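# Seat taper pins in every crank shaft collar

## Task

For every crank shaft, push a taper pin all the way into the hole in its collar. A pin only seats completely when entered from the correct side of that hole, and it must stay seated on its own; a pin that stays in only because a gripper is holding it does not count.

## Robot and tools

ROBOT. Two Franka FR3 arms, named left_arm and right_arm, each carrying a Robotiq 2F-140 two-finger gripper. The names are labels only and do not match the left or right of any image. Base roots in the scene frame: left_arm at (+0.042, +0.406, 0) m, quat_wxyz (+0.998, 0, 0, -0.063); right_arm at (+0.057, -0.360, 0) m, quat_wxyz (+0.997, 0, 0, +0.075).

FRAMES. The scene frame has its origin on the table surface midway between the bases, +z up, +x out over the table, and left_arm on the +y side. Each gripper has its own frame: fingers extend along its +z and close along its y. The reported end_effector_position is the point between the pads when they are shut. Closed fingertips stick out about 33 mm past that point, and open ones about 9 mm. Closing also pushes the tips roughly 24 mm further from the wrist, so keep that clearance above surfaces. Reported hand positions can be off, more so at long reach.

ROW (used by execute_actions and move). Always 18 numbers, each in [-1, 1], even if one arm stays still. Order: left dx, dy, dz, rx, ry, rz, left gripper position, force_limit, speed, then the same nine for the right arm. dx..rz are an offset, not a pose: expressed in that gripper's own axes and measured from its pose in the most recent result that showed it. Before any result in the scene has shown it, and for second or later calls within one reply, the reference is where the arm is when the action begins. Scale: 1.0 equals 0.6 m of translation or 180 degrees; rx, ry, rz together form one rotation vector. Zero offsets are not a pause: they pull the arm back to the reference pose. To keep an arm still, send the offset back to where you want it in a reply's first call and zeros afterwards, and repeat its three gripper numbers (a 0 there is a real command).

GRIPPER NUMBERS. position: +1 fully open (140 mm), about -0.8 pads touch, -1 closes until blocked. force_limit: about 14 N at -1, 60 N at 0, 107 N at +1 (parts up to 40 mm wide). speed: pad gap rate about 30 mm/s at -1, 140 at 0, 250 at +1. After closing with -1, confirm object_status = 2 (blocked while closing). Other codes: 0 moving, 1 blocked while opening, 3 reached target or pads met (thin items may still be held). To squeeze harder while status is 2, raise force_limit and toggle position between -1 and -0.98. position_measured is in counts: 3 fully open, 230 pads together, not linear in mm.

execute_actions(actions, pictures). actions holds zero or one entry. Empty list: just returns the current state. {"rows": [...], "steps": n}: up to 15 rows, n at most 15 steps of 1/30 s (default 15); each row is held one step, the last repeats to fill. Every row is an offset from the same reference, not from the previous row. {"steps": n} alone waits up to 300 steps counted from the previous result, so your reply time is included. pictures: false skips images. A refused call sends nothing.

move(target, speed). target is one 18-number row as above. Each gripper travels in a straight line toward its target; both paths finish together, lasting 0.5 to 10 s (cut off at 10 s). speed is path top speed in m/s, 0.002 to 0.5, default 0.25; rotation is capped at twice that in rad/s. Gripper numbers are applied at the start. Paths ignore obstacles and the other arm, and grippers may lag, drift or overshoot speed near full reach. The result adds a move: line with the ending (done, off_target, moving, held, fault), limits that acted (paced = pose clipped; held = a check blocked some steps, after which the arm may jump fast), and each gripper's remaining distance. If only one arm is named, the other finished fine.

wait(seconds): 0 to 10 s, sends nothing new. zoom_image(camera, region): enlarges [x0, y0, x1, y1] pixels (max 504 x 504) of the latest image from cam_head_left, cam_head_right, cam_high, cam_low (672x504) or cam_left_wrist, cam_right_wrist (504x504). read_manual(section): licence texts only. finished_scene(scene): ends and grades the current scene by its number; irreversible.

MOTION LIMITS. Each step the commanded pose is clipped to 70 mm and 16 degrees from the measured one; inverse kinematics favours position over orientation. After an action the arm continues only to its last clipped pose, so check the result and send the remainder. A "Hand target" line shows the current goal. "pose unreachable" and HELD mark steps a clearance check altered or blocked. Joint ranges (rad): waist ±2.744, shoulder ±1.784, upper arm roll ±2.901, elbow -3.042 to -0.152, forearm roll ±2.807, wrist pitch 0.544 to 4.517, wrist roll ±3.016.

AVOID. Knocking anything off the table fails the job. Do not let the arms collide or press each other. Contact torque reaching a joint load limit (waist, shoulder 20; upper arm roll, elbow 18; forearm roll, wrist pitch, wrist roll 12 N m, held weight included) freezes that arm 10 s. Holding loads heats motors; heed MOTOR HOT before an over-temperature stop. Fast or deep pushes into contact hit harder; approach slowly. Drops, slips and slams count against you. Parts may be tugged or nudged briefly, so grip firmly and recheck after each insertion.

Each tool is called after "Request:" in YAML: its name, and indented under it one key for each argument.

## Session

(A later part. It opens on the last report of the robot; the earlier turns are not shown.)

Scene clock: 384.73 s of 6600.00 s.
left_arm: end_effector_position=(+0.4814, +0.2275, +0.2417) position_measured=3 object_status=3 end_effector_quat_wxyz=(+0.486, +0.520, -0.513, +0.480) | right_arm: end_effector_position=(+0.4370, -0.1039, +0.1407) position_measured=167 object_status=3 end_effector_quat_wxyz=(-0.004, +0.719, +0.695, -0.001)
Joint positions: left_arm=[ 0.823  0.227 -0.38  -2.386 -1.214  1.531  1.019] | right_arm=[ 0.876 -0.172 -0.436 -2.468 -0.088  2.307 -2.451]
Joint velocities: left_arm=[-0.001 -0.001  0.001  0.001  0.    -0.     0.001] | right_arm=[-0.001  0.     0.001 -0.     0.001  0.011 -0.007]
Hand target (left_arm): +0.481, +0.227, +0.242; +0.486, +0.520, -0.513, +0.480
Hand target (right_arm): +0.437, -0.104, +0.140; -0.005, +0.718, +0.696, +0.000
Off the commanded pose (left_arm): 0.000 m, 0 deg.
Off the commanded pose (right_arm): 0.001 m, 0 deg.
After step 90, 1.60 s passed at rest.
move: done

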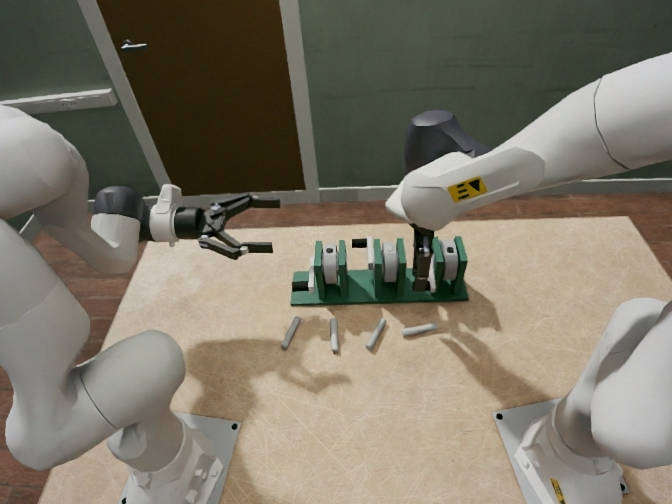

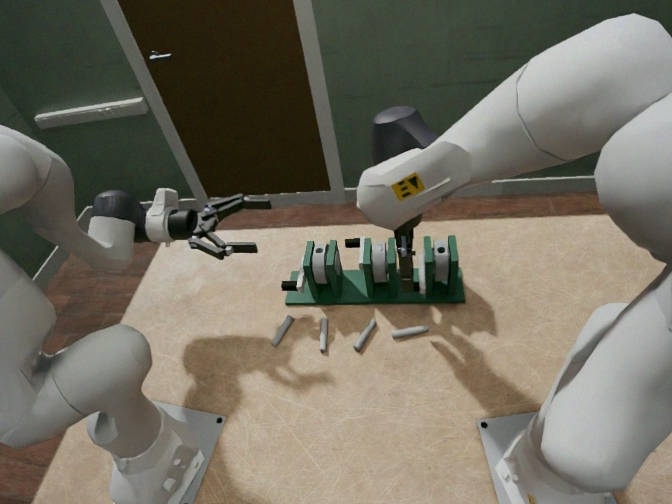

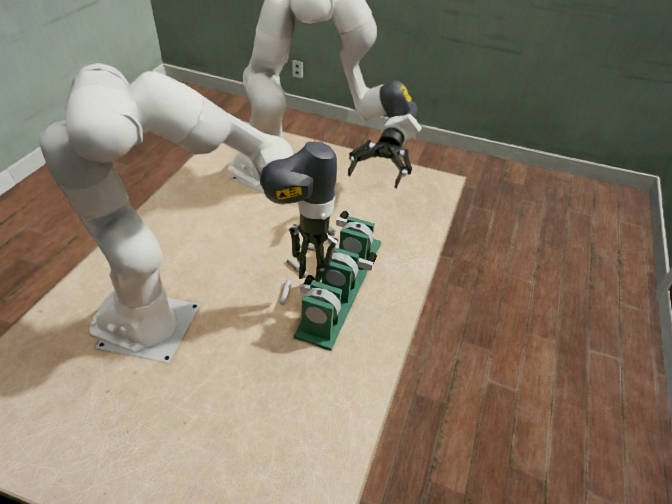

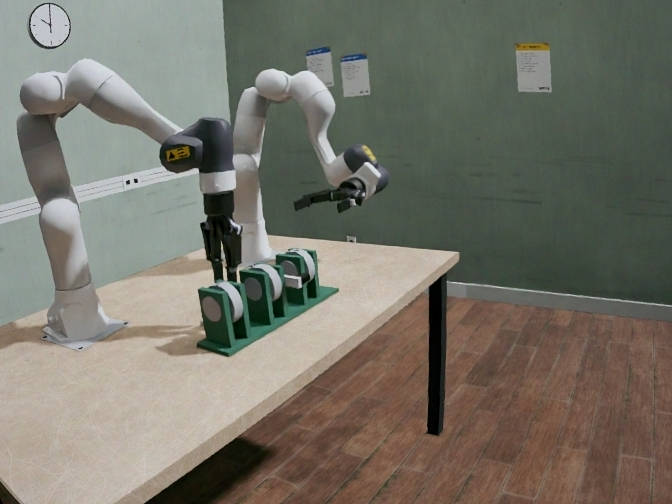

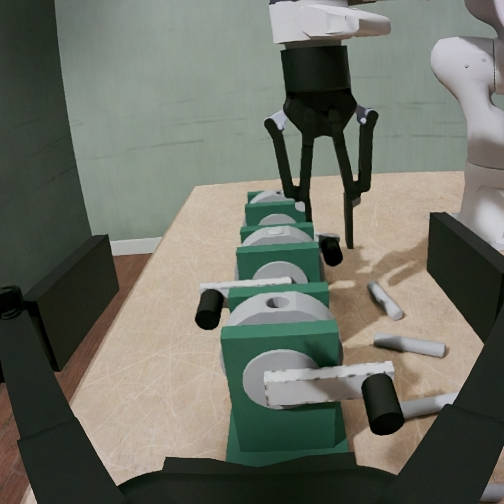

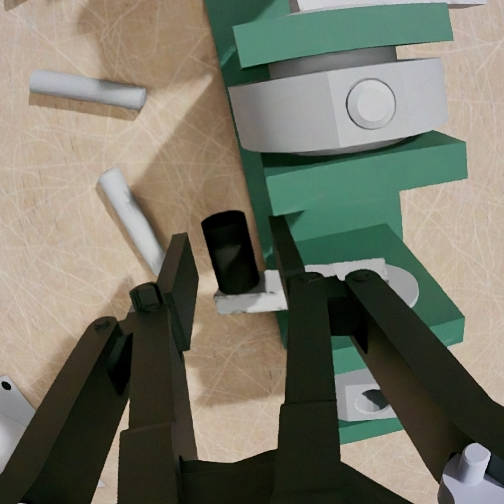

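Centered. Descend, grip, raise.

Request:
move:
  target: [0,0,0,0,0,0,1,-1,0,0,0,0.058,0,0,0,-0.3,0,0]
  speed: 0.06

Request:
move:
  target: [0,0,0,0,0,0,1,-1,0,0,0,0,0,0,0,-1,-1,-0.5]
  speed: 0.06

Request:
move:
  target: [0,0,0,0,0,0,1,-1,0,0,-0.004,-0.03,0,0,0,-1,-1,-0.5]
  speed: 0.04

Request:
zoom_image:
  camera: "cam_head_left"
  region: [405,230,485,300]

Scene clock: 391.10 s of 6600.00 s.
left_arm: end_effector_position=(+0.4814, +0.2275, +0.2417) position_measured=3 object_status=3 end_effector_quat_wxyz=(+0.486, +0.520, -0.513, +0.480) | right_arm: end_effector_position=(+0.4364, -0.1039, +0.1067) position_measured=167 object_status=3 end_effector_quat_wxyz=(-0.003, +0.720, +0.694, -0.001)
Joint positions: left_arm=[ 0.823  0.227 -0.38  -2.386 -1.214  1.531  1.019] | right_arm=[ 0.876 -0.104 -0.438 -2.501 -0.058  2.403 -2.47 ]
Joint velocities: left_arm=[-0.001 -0.001  0.     0.001 -0.001 -0.     0.001] | right_arm=[ 0.    -0.     0.    -0.     0.003  0.012 -0.008]
Hand target (left_arm): +0.481, +0.227, +0.242; +0.486, +0.520, -0.513, +0.480
Hand target (right_arm): +0.437, -0.104, +0.106; -0.003, +0.719, +0.695, -0.000
Off the commanded pose (left_arm): 0.000 m, 0 deg.
Off the commanded pose (right_arm): 0.001 m, 0 deg.
After step 90, 2.30 s passed at rest.
move: done

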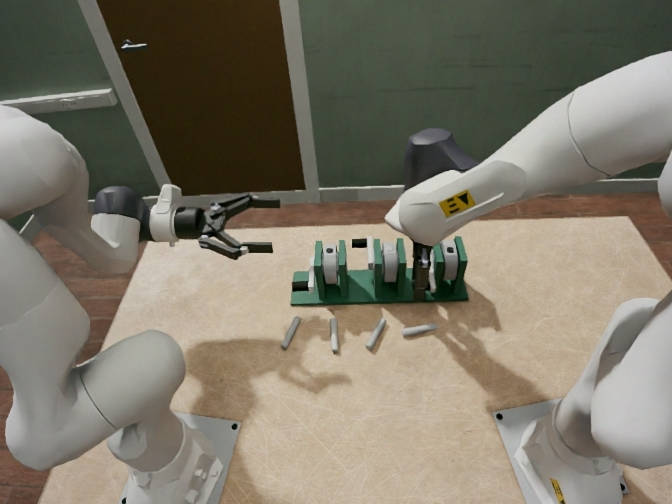

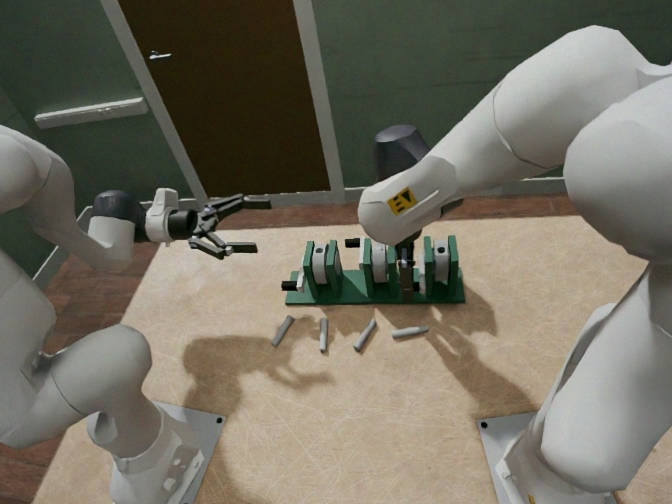

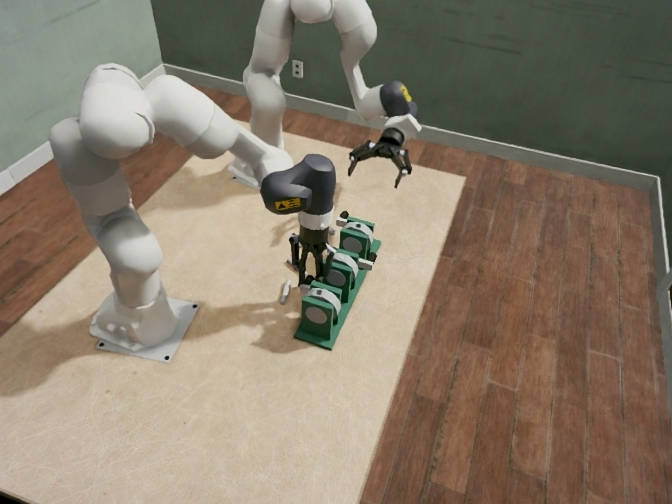

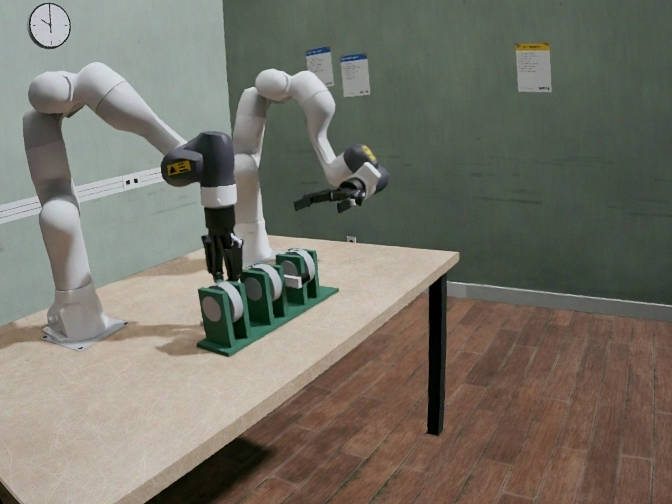

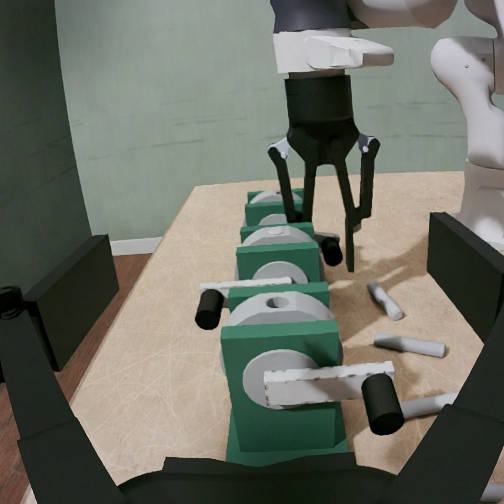

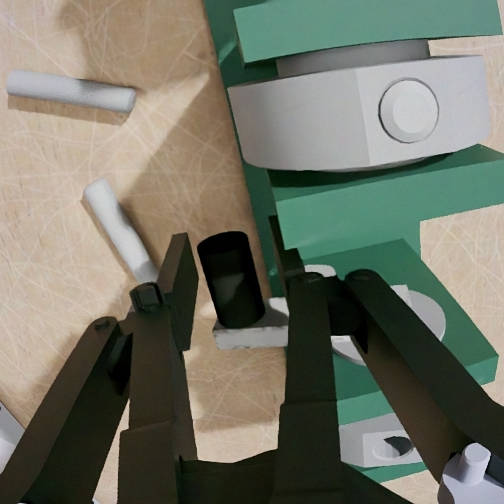

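Scene clock: 391.60 s of 6600.00 s.
left_arm: end_effector_position=(+0.4814, +0.2275, +0.2417) position_measured=3 object_status=3 end_effector_quat_wxyz=(+0.486, +0.520, -0.513, +0.480) | right_arm: end_effector_position=(+0.4350, -0.1038, +0.1060) position_measured=194 object_status=2 end_effector_quat_wxyz=(-0.003, +0.719, +0.695, -0.003)
Joint positions: left_arm=[ 0.823  0.227 -0.38  -2.386 -1.214  1.531  1.019] | right_arm=[ 0.877 -0.103 -0.437 -2.502 -0.057  2.402 -2.472]
Joint velocities: left_arm=[-0.002  0.002  0.001 -0.    -0.001 -0.     0.001] | right_arm=[-0.001  0.001 -0.    -0.     0.     0.001 -0.001]
Hand target (left_arm): +0.481, +0.227, +0.242; +0.486, +0.520, -0.513, +0.480
Hand target (right_arm): +0.436, -0.104, +0.107; -0.003, +0.720, +0.694, -0.001
Off the commanded pose (left_arm): 0.000 m, 0 deg.
Off the commanded pose (right_arm): 0.002 m, 0 deg.
move: done

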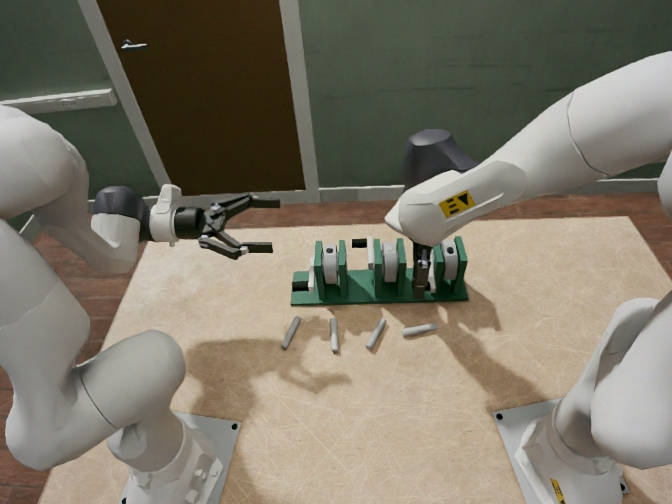

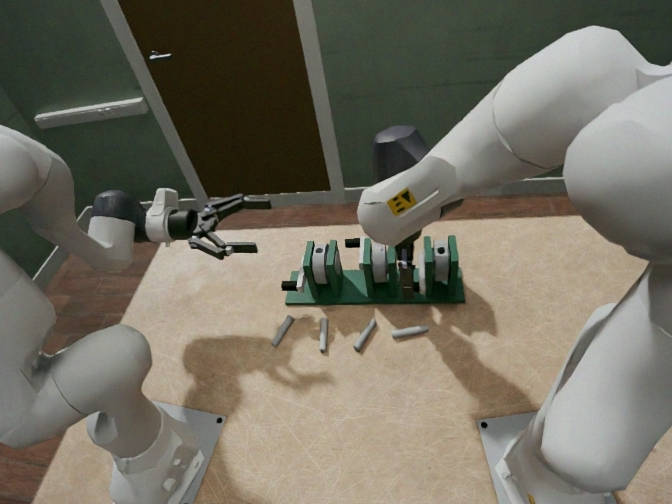

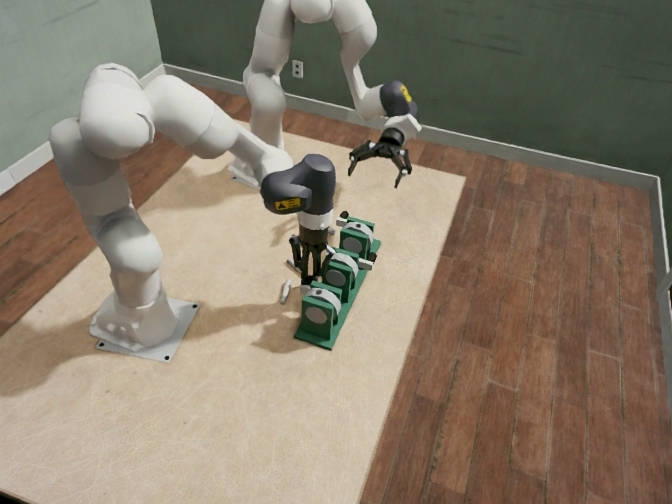

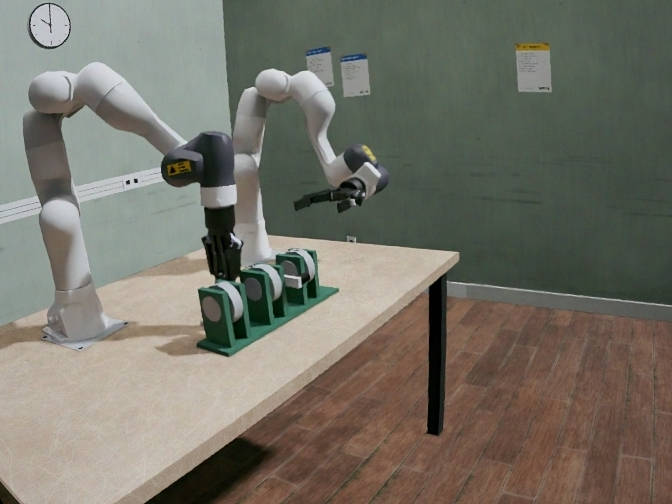

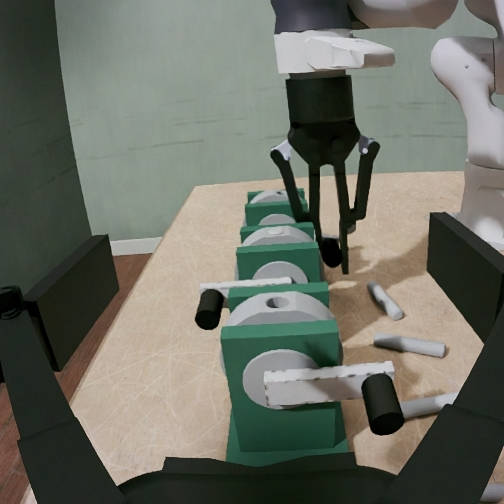

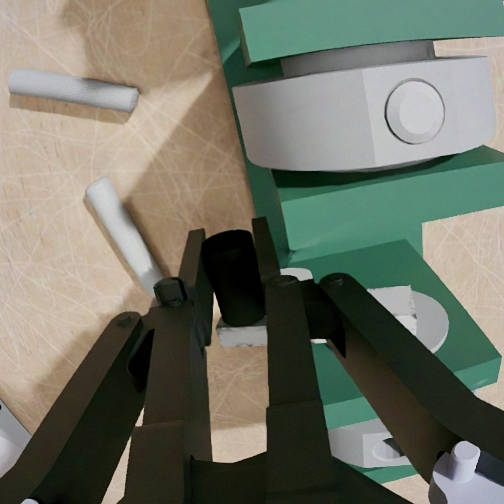

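Scene clock: 392.37 s of 6600.00 s.
left_arm: end_effector_position=(+0.4814, +0.2275, +0.2417) position_measured=3 object_status=3 end_effector_quat_wxyz=(+0.486, +0.520, -0.513, +0.480) | right_arm: end_effector_position=(+0.4327, -0.1041, +0.1218) position_measured=194 object_status=2 end_effector_quat_wxyz=(-0.004, +0.717, +0.697, -0.003)
Joint positions: left_arm=[ 0.823  0.227 -0.38  -2.386 -1.214  1.531  1.019] | right_arm=[ 0.877 -0.143 -0.435 -2.494 -0.076  2.357 -2.462]
Joint velocities: left_arm=[-0.001 -0.001 -0.001 -0.001  0.001 -0.001 -0.001] | right_arm=[ 0.    -0.004  0.002  0.004 -0.004 -0.009  0.01 ]
Hand target (left_arm): +0.481, +0.227, +0.242; +0.486, +0.520, -0.513, +0.480
Hand target (right_arm): +0.433, -0.103, +0.124; -0.003, +0.719, +0.695, -0.003
Off the commanded pose (left_arm): 0.000 m, 0 deg.
Off the commanded pose (right_arm): 0.002 m, 0 deg.
move: done

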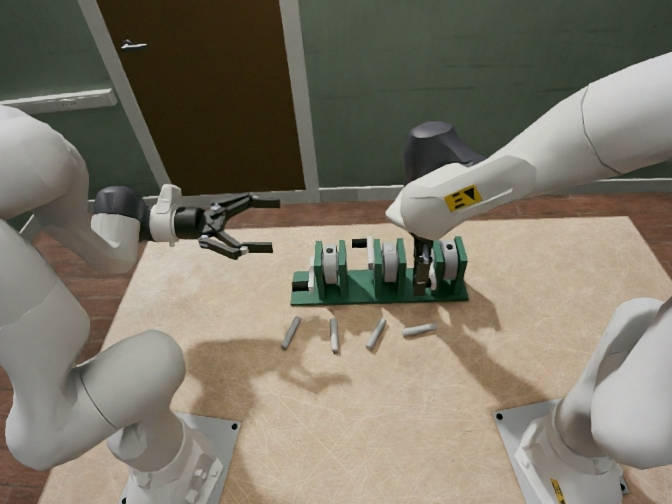

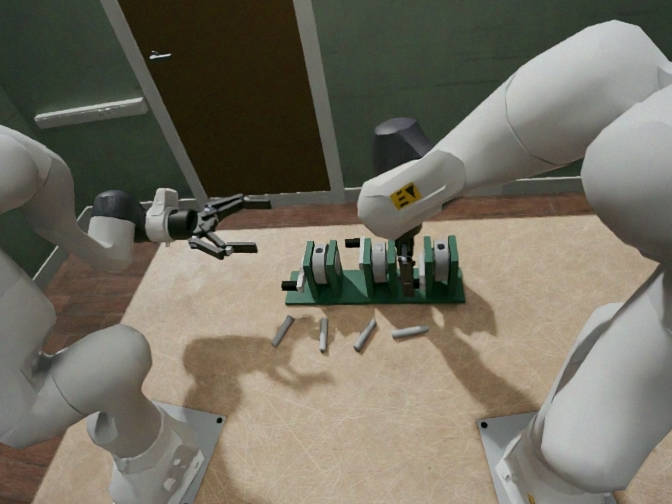

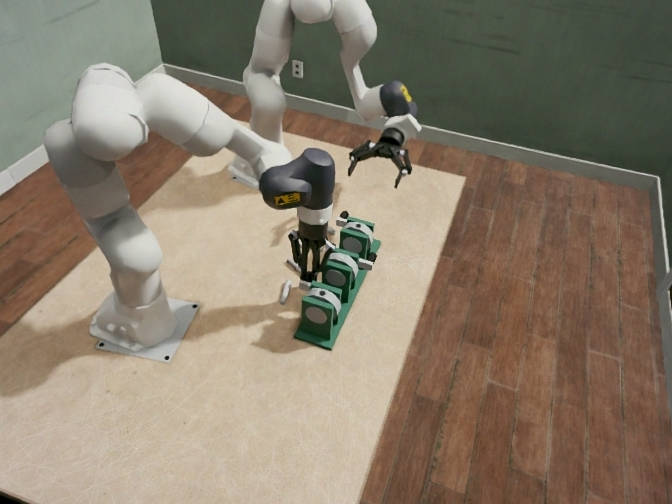

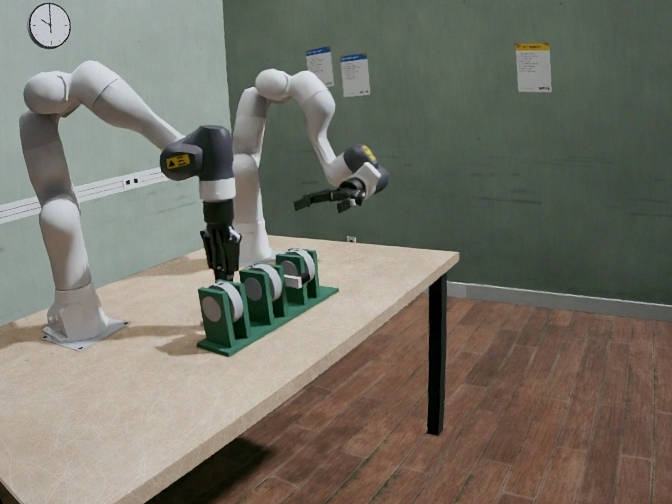

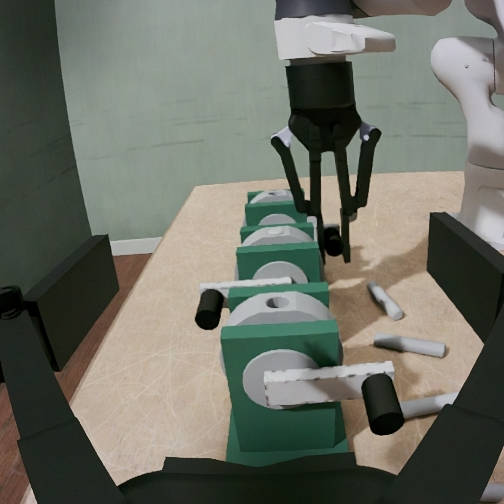

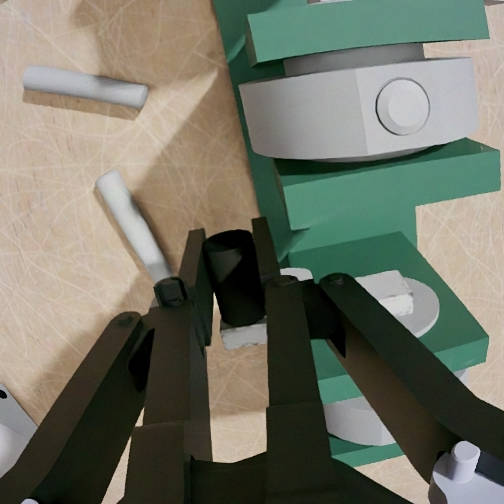

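Region (405, 230, 485, 300) of cam_head_left's 672x504 image, scaled by 6.300, with more detail than that image has; it fills the top 441 rows of this view, and the rest is white.

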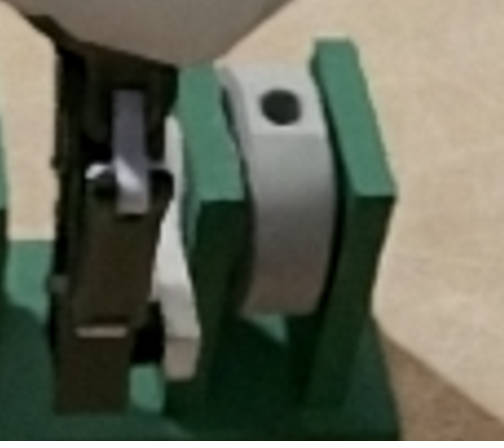

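Request:
zoom_image:
  camera: "cam_left_wrist"
  region: [235,170,335,250]

Region (235, 170, 335, 250) of cam_left_wrist's 504x504 image, scaled by 5.040, with more detail than that image has; it fills the top 403 rows of this view, and the rest is white.

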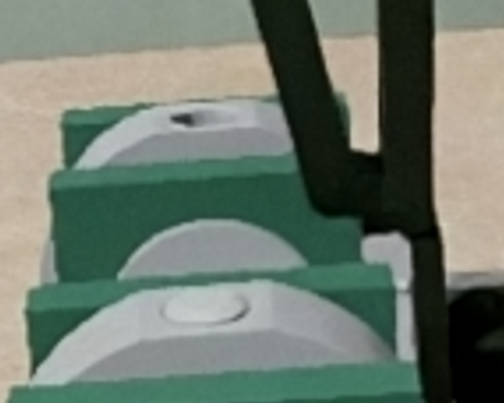

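Request:
move:
  target: [0,0,0,0,0,0,1,-1,0,0,0,0,0,0,0,-0.3,0,0]
  speed: 0.05

Request:
move:
  target: [0,0,0,0,0,0,1,-1,0,0,0,-0.085,0,0,0,-0.3,0,0]
  speed: 0.15

Request:
move:
  target: [0,0,0,0,0,0,1,-1,0,0.035,-0.123,0,0,0,-0.103,-0.3,0,0]
  speed: 0.15

Request:
move:
  target: [0,0,0,0,0,0,1,-1,0,0,0,0.085,0,0,0,-0.3,0,0]
  speed: 0.15

Scene clock: 411.03 s of 6600.00 s.
left_arm: end_effector_position=(+0.4814, +0.2275, +0.2417) position_measured=3 object_status=3 end_effector_quat_wxyz=(+0.486, +0.520, -0.513, +0.480) | right_arm: end_effector_position=(+0.4327, -0.1041, +0.1221) position_measured=167 object_status=3 end_effector_quat_wxyz=(-0.004, +0.718, +0.696, -0.003)
Joint positions: left_arm=[ 0.823  0.227 -0.38  -2.386 -1.214  1.531  1.019] | right_arm=[ 0.877 -0.143 -0.435 -2.494 -0.076  2.356 -2.46 ]
Joint velocities: left_arm=[ 0.002  0.001 -0.    -0.001 -0.    -0.001  0.002] | right_arm=[ 0.001  0.002  0.     0.     0.001  0.001 -0.   ]
Hand target (left_arm): +0.481, +0.227, +0.242; +0.486, +0.520, -0.513, +0.480
Hand target (right_arm): +0.433, -0.104, +0.122; -0.004, +0.717, +0.697, -0.003
Off the commanded pose (left_arm): 0.000 m, 0 deg.
Off the commanded pose (right_arm): 0.000 m, 0 deg.
After step 90, 14.97 s passed at rest.
move: done

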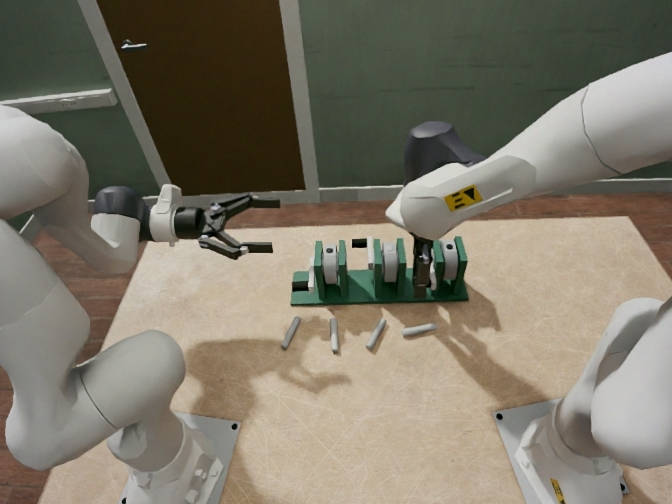

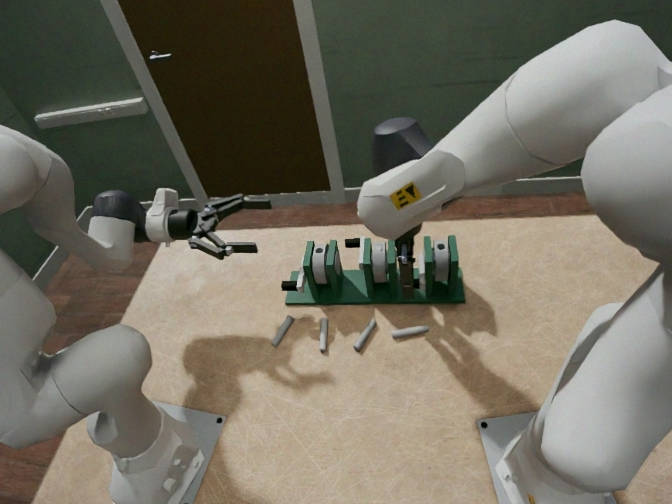

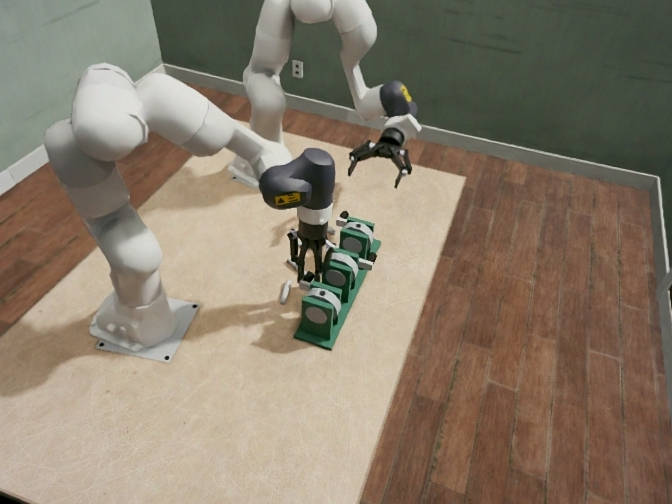

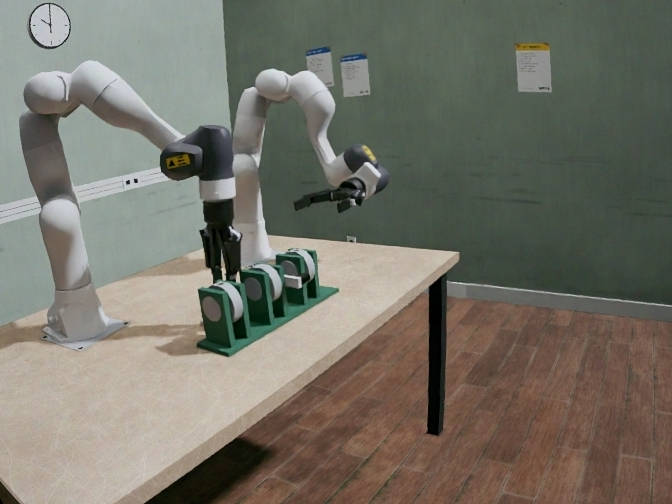

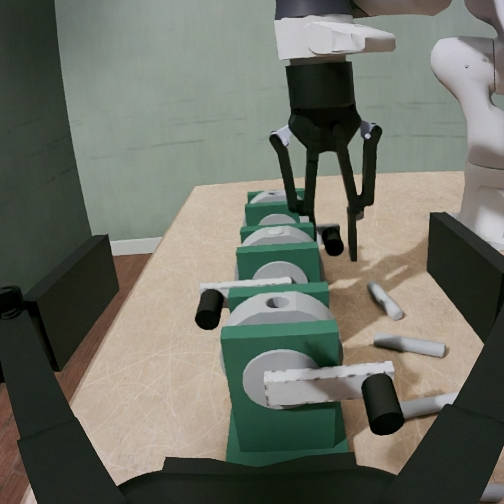

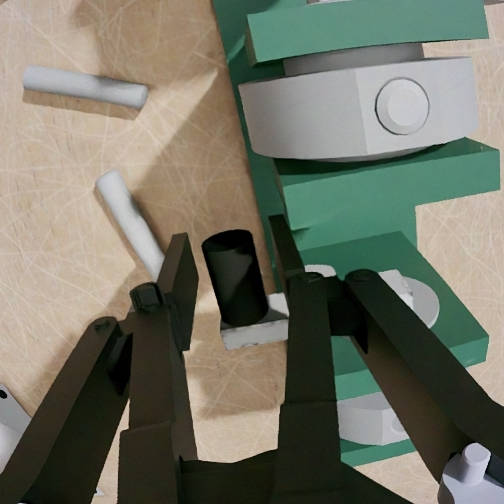

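Scene clock: 412.07 s of 6600.00 s.
left_arm: end_effector_position=(+0.4814, +0.2275, +0.2417) position_measured=3 object_status=3 end_effector_quat_wxyz=(+0.486, +0.520, -0.513, +0.480) | right_arm: end_effector_position=(+0.4335, -0.1032, +0.1724) position_measured=167 object_status=3 end_effector_quat_wxyz=(-0.005, +0.716, +0.698, -0.002)
Joint positions: left_arm=[ 0.823  0.227 -0.38  -2.386 -1.214  1.531  1.019] | right_arm=[ 0.877 -0.231 -0.425 -2.433 -0.106  2.214 -2.439]
Joint velocities: left_arm=[-0.001 -0.001 -0.    -0.001 -0.001  0.     0.002] | right_arm=[ 0.001 -0.     0.001  0.    -0.001 -0.011  0.007]
Hand target (left_arm): +0.481, +0.227, +0.242; +0.486, +0.520, -0.513, +0.480
Hand target (right_arm): +0.433, -0.104, +0.173; -0.004, +0.718, +0.696, -0.003
Off the commanded pose (left_arm): 0.000 m, 0 deg.
Off the commanded pose (right_arm): 0.001 m, 0 deg.
move: done

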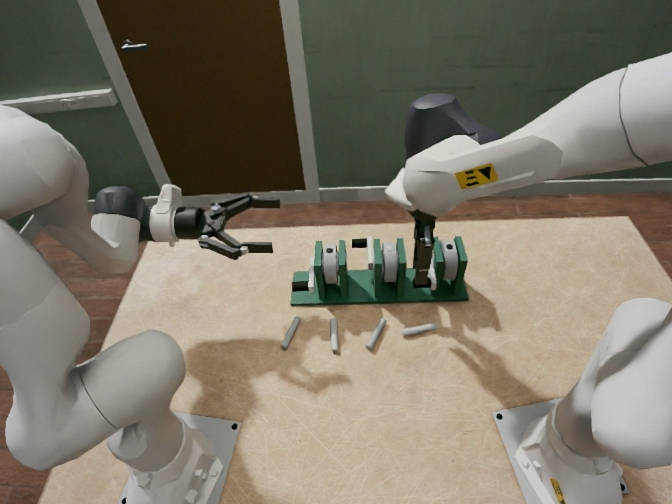

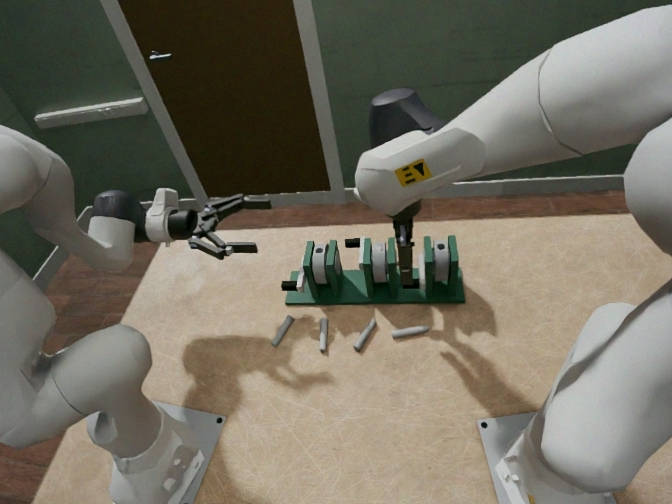

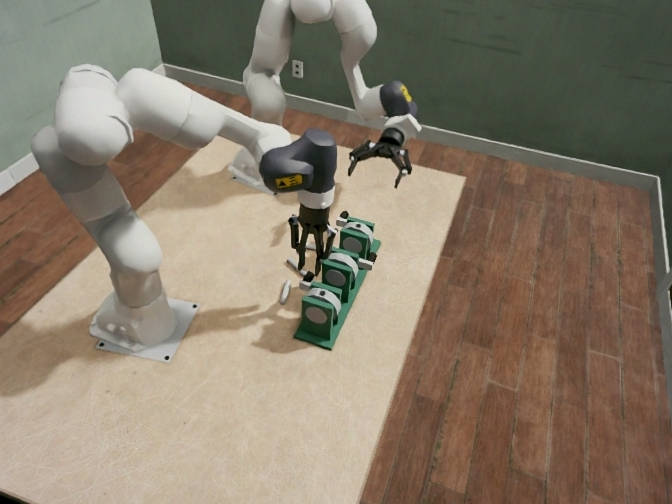

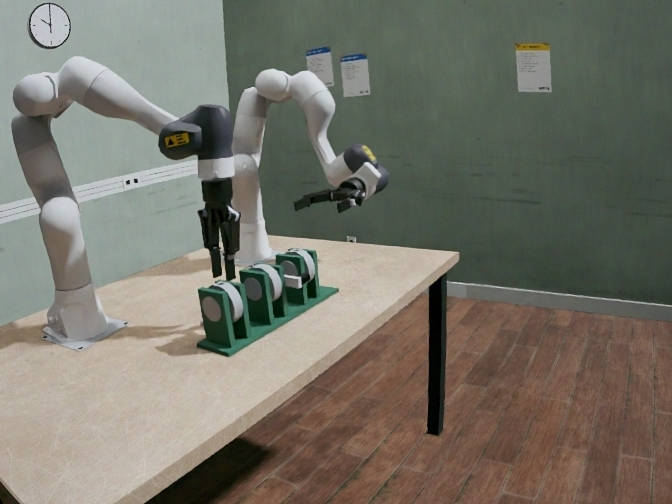

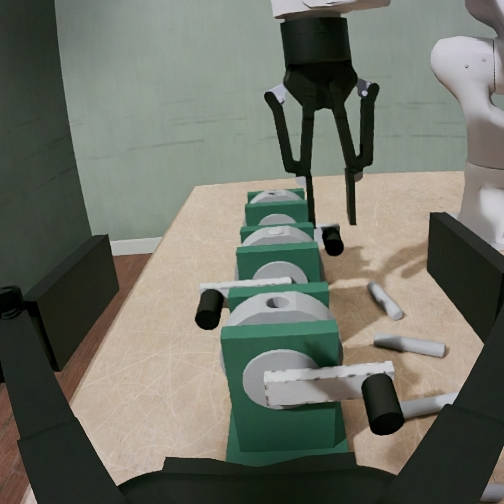

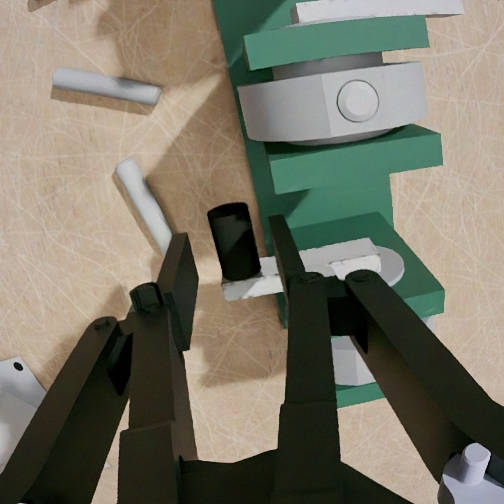

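Scene clock: 413.67 s of 6600.00 s.
left_arm: end_effector_position=(+0.4814, +0.2275, +0.2417) position_measured=3 object_status=3 end_effector_quat_wxyz=(+0.486, +0.520, -0.513, +0.480) | right_arm: end_effector_position=(+0.3601, -0.0779, +0.1747) position_measured=167 object_status=3 end_effector_quat_wxyz=(-0.009, +0.600, +0.800, +0.001)
Joint positions: left_arm=[ 0.823  0.227 -0.38  -2.386 -1.214  1.531  1.019] | right_arm=[ 0.981 -0.373 -0.386 -2.559 -0.149  2.205 -2.566]
Joint velocities: left_arm=[ 0.001 -0.    -0.001 -0.    -0.001 -0.001 -0.002] | right_arm=[ 0.002 -0.     0.    -0.    -0.001 -0.001 -0.025]
Hand target (left_arm): +0.481, +0.227, +0.242; +0.486, +0.520, -0.513, +0.480
Hand target (right_arm): +0.359, -0.079, +0.174; -0.009, +0.595, +0.804, -0.001
Off the commanded pose (left_arm): 0.000 m, 0 deg.
Off the commanded pose (right_arm): 0.003 m, 1 deg.
move: done

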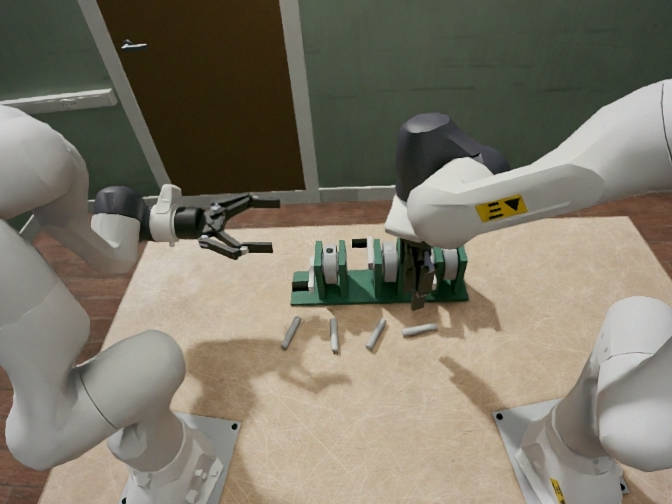

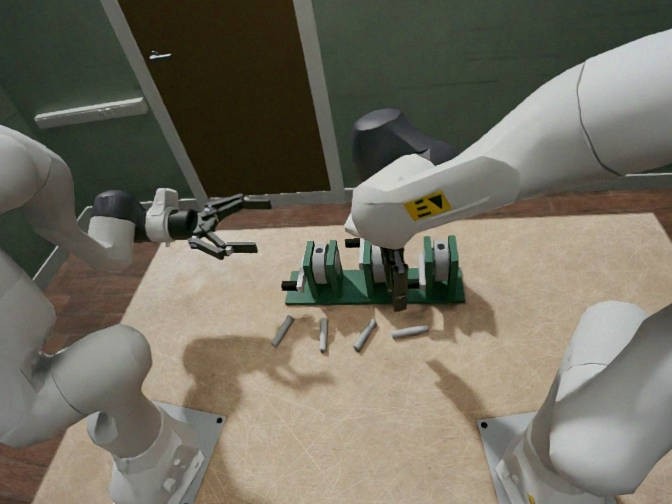

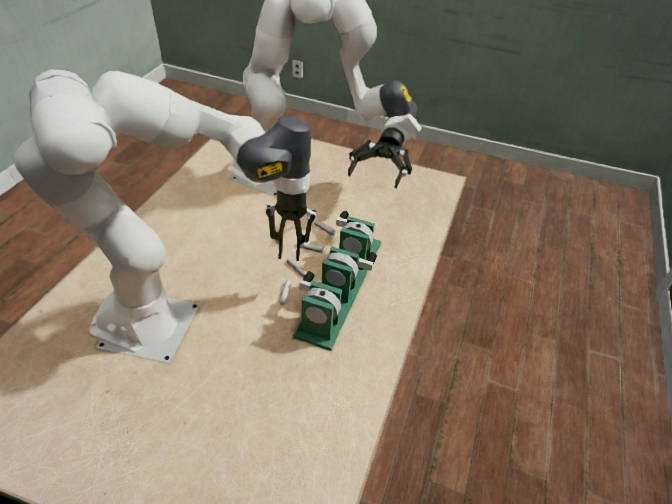

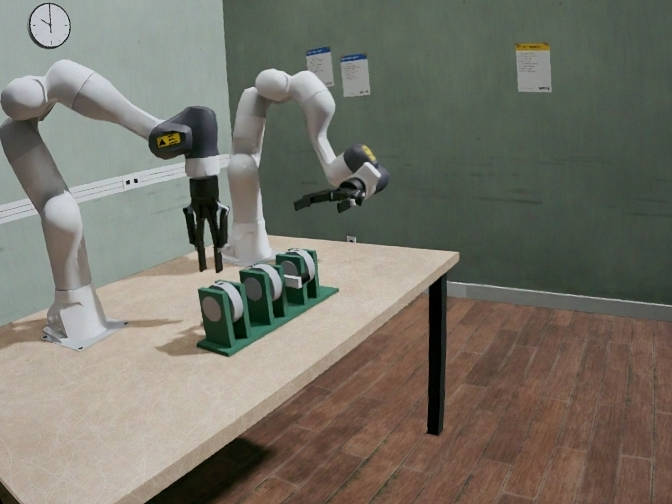

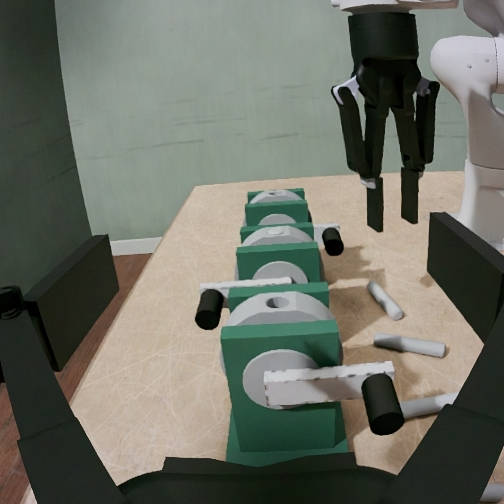

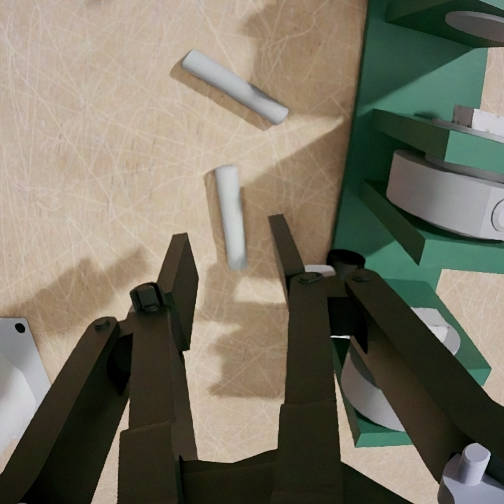

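Scene clock: 414.73 s of 6600.00 s.
left_arm: end_effector_position=(+0.4814, +0.2275, +0.2417) position_measured=3 object_status=3 end_effector_quat_wxyz=(+0.486, +0.520, -0.513, +0.480) | right_arm: end_effector_position=(+0.3595, -0.0784, +0.1244) position_measured=167 object_status=3 end_effector_quat_wxyz=(-0.008, +0.602, +0.799, -0.000)
Joint positions: left_arm=[ 0.823  0.227 -0.38  -2.386 -1.214  1.531  1.019] | right_arm=[ 0.987 -0.281 -0.405 -2.624 -0.134  2.357 -2.579]
Joint velocities: left_arm=[-0.001  0.     0.002  0.     0.001  0.001 -0.001] | right_arm=[-0.     0.002 -0.001  0.     0.002  0.011 -0.004]
Hand target (left_arm): +0.481, +0.227, +0.242; +0.486, +0.520, -0.513, +0.480
Hand target (right_arm): +0.359, -0.078, +0.123; -0.008, +0.600, +0.800, +0.001
Off the commanded pose (left_arm): 0.000 m, 0 deg.
Off the commanded pose (right_arm): 0.001 m, 0 deg.
move: done

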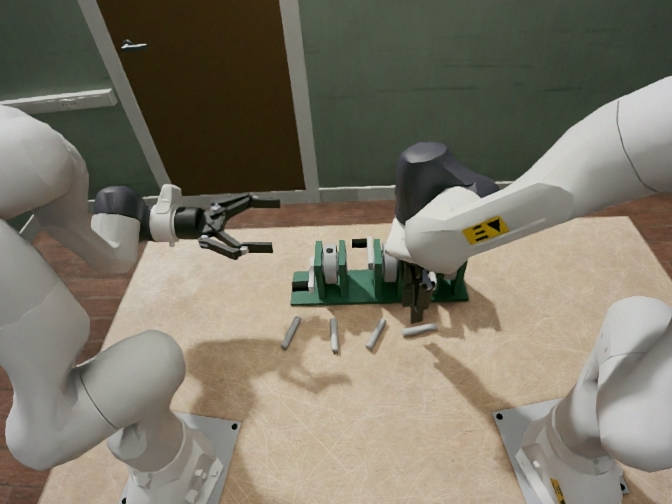

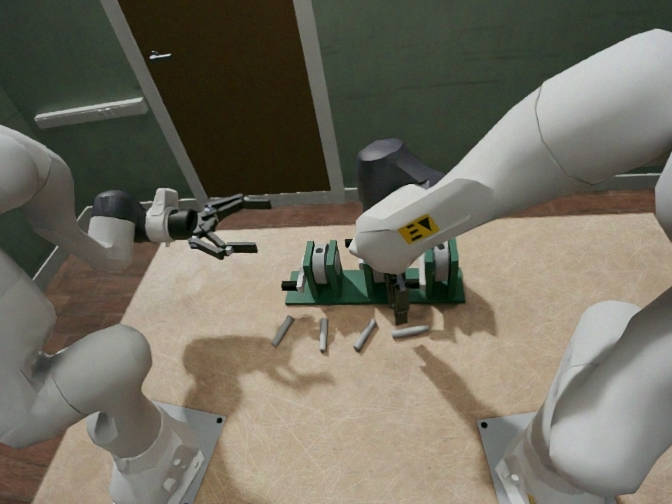

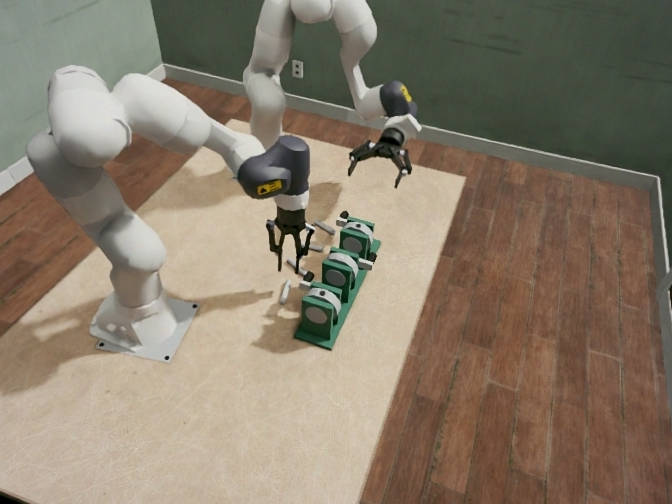

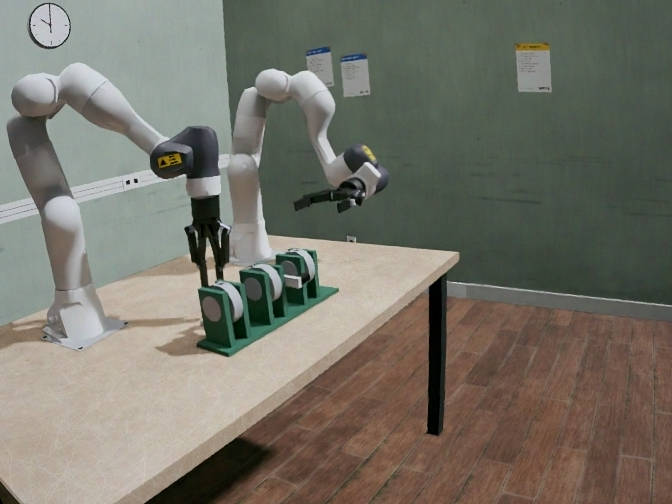

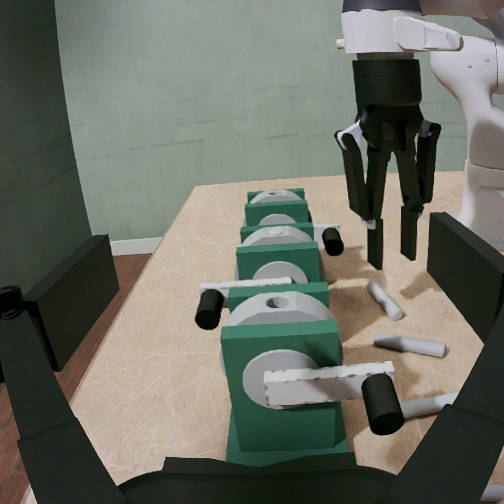

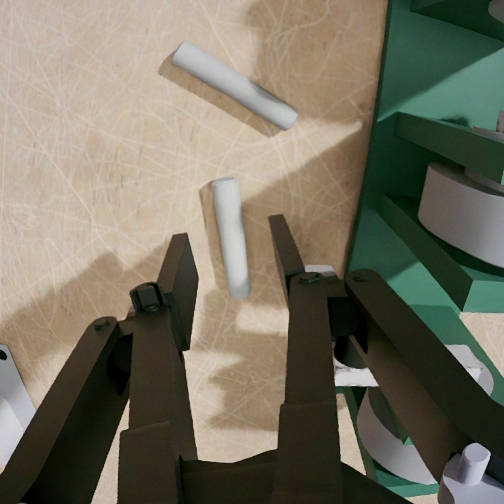

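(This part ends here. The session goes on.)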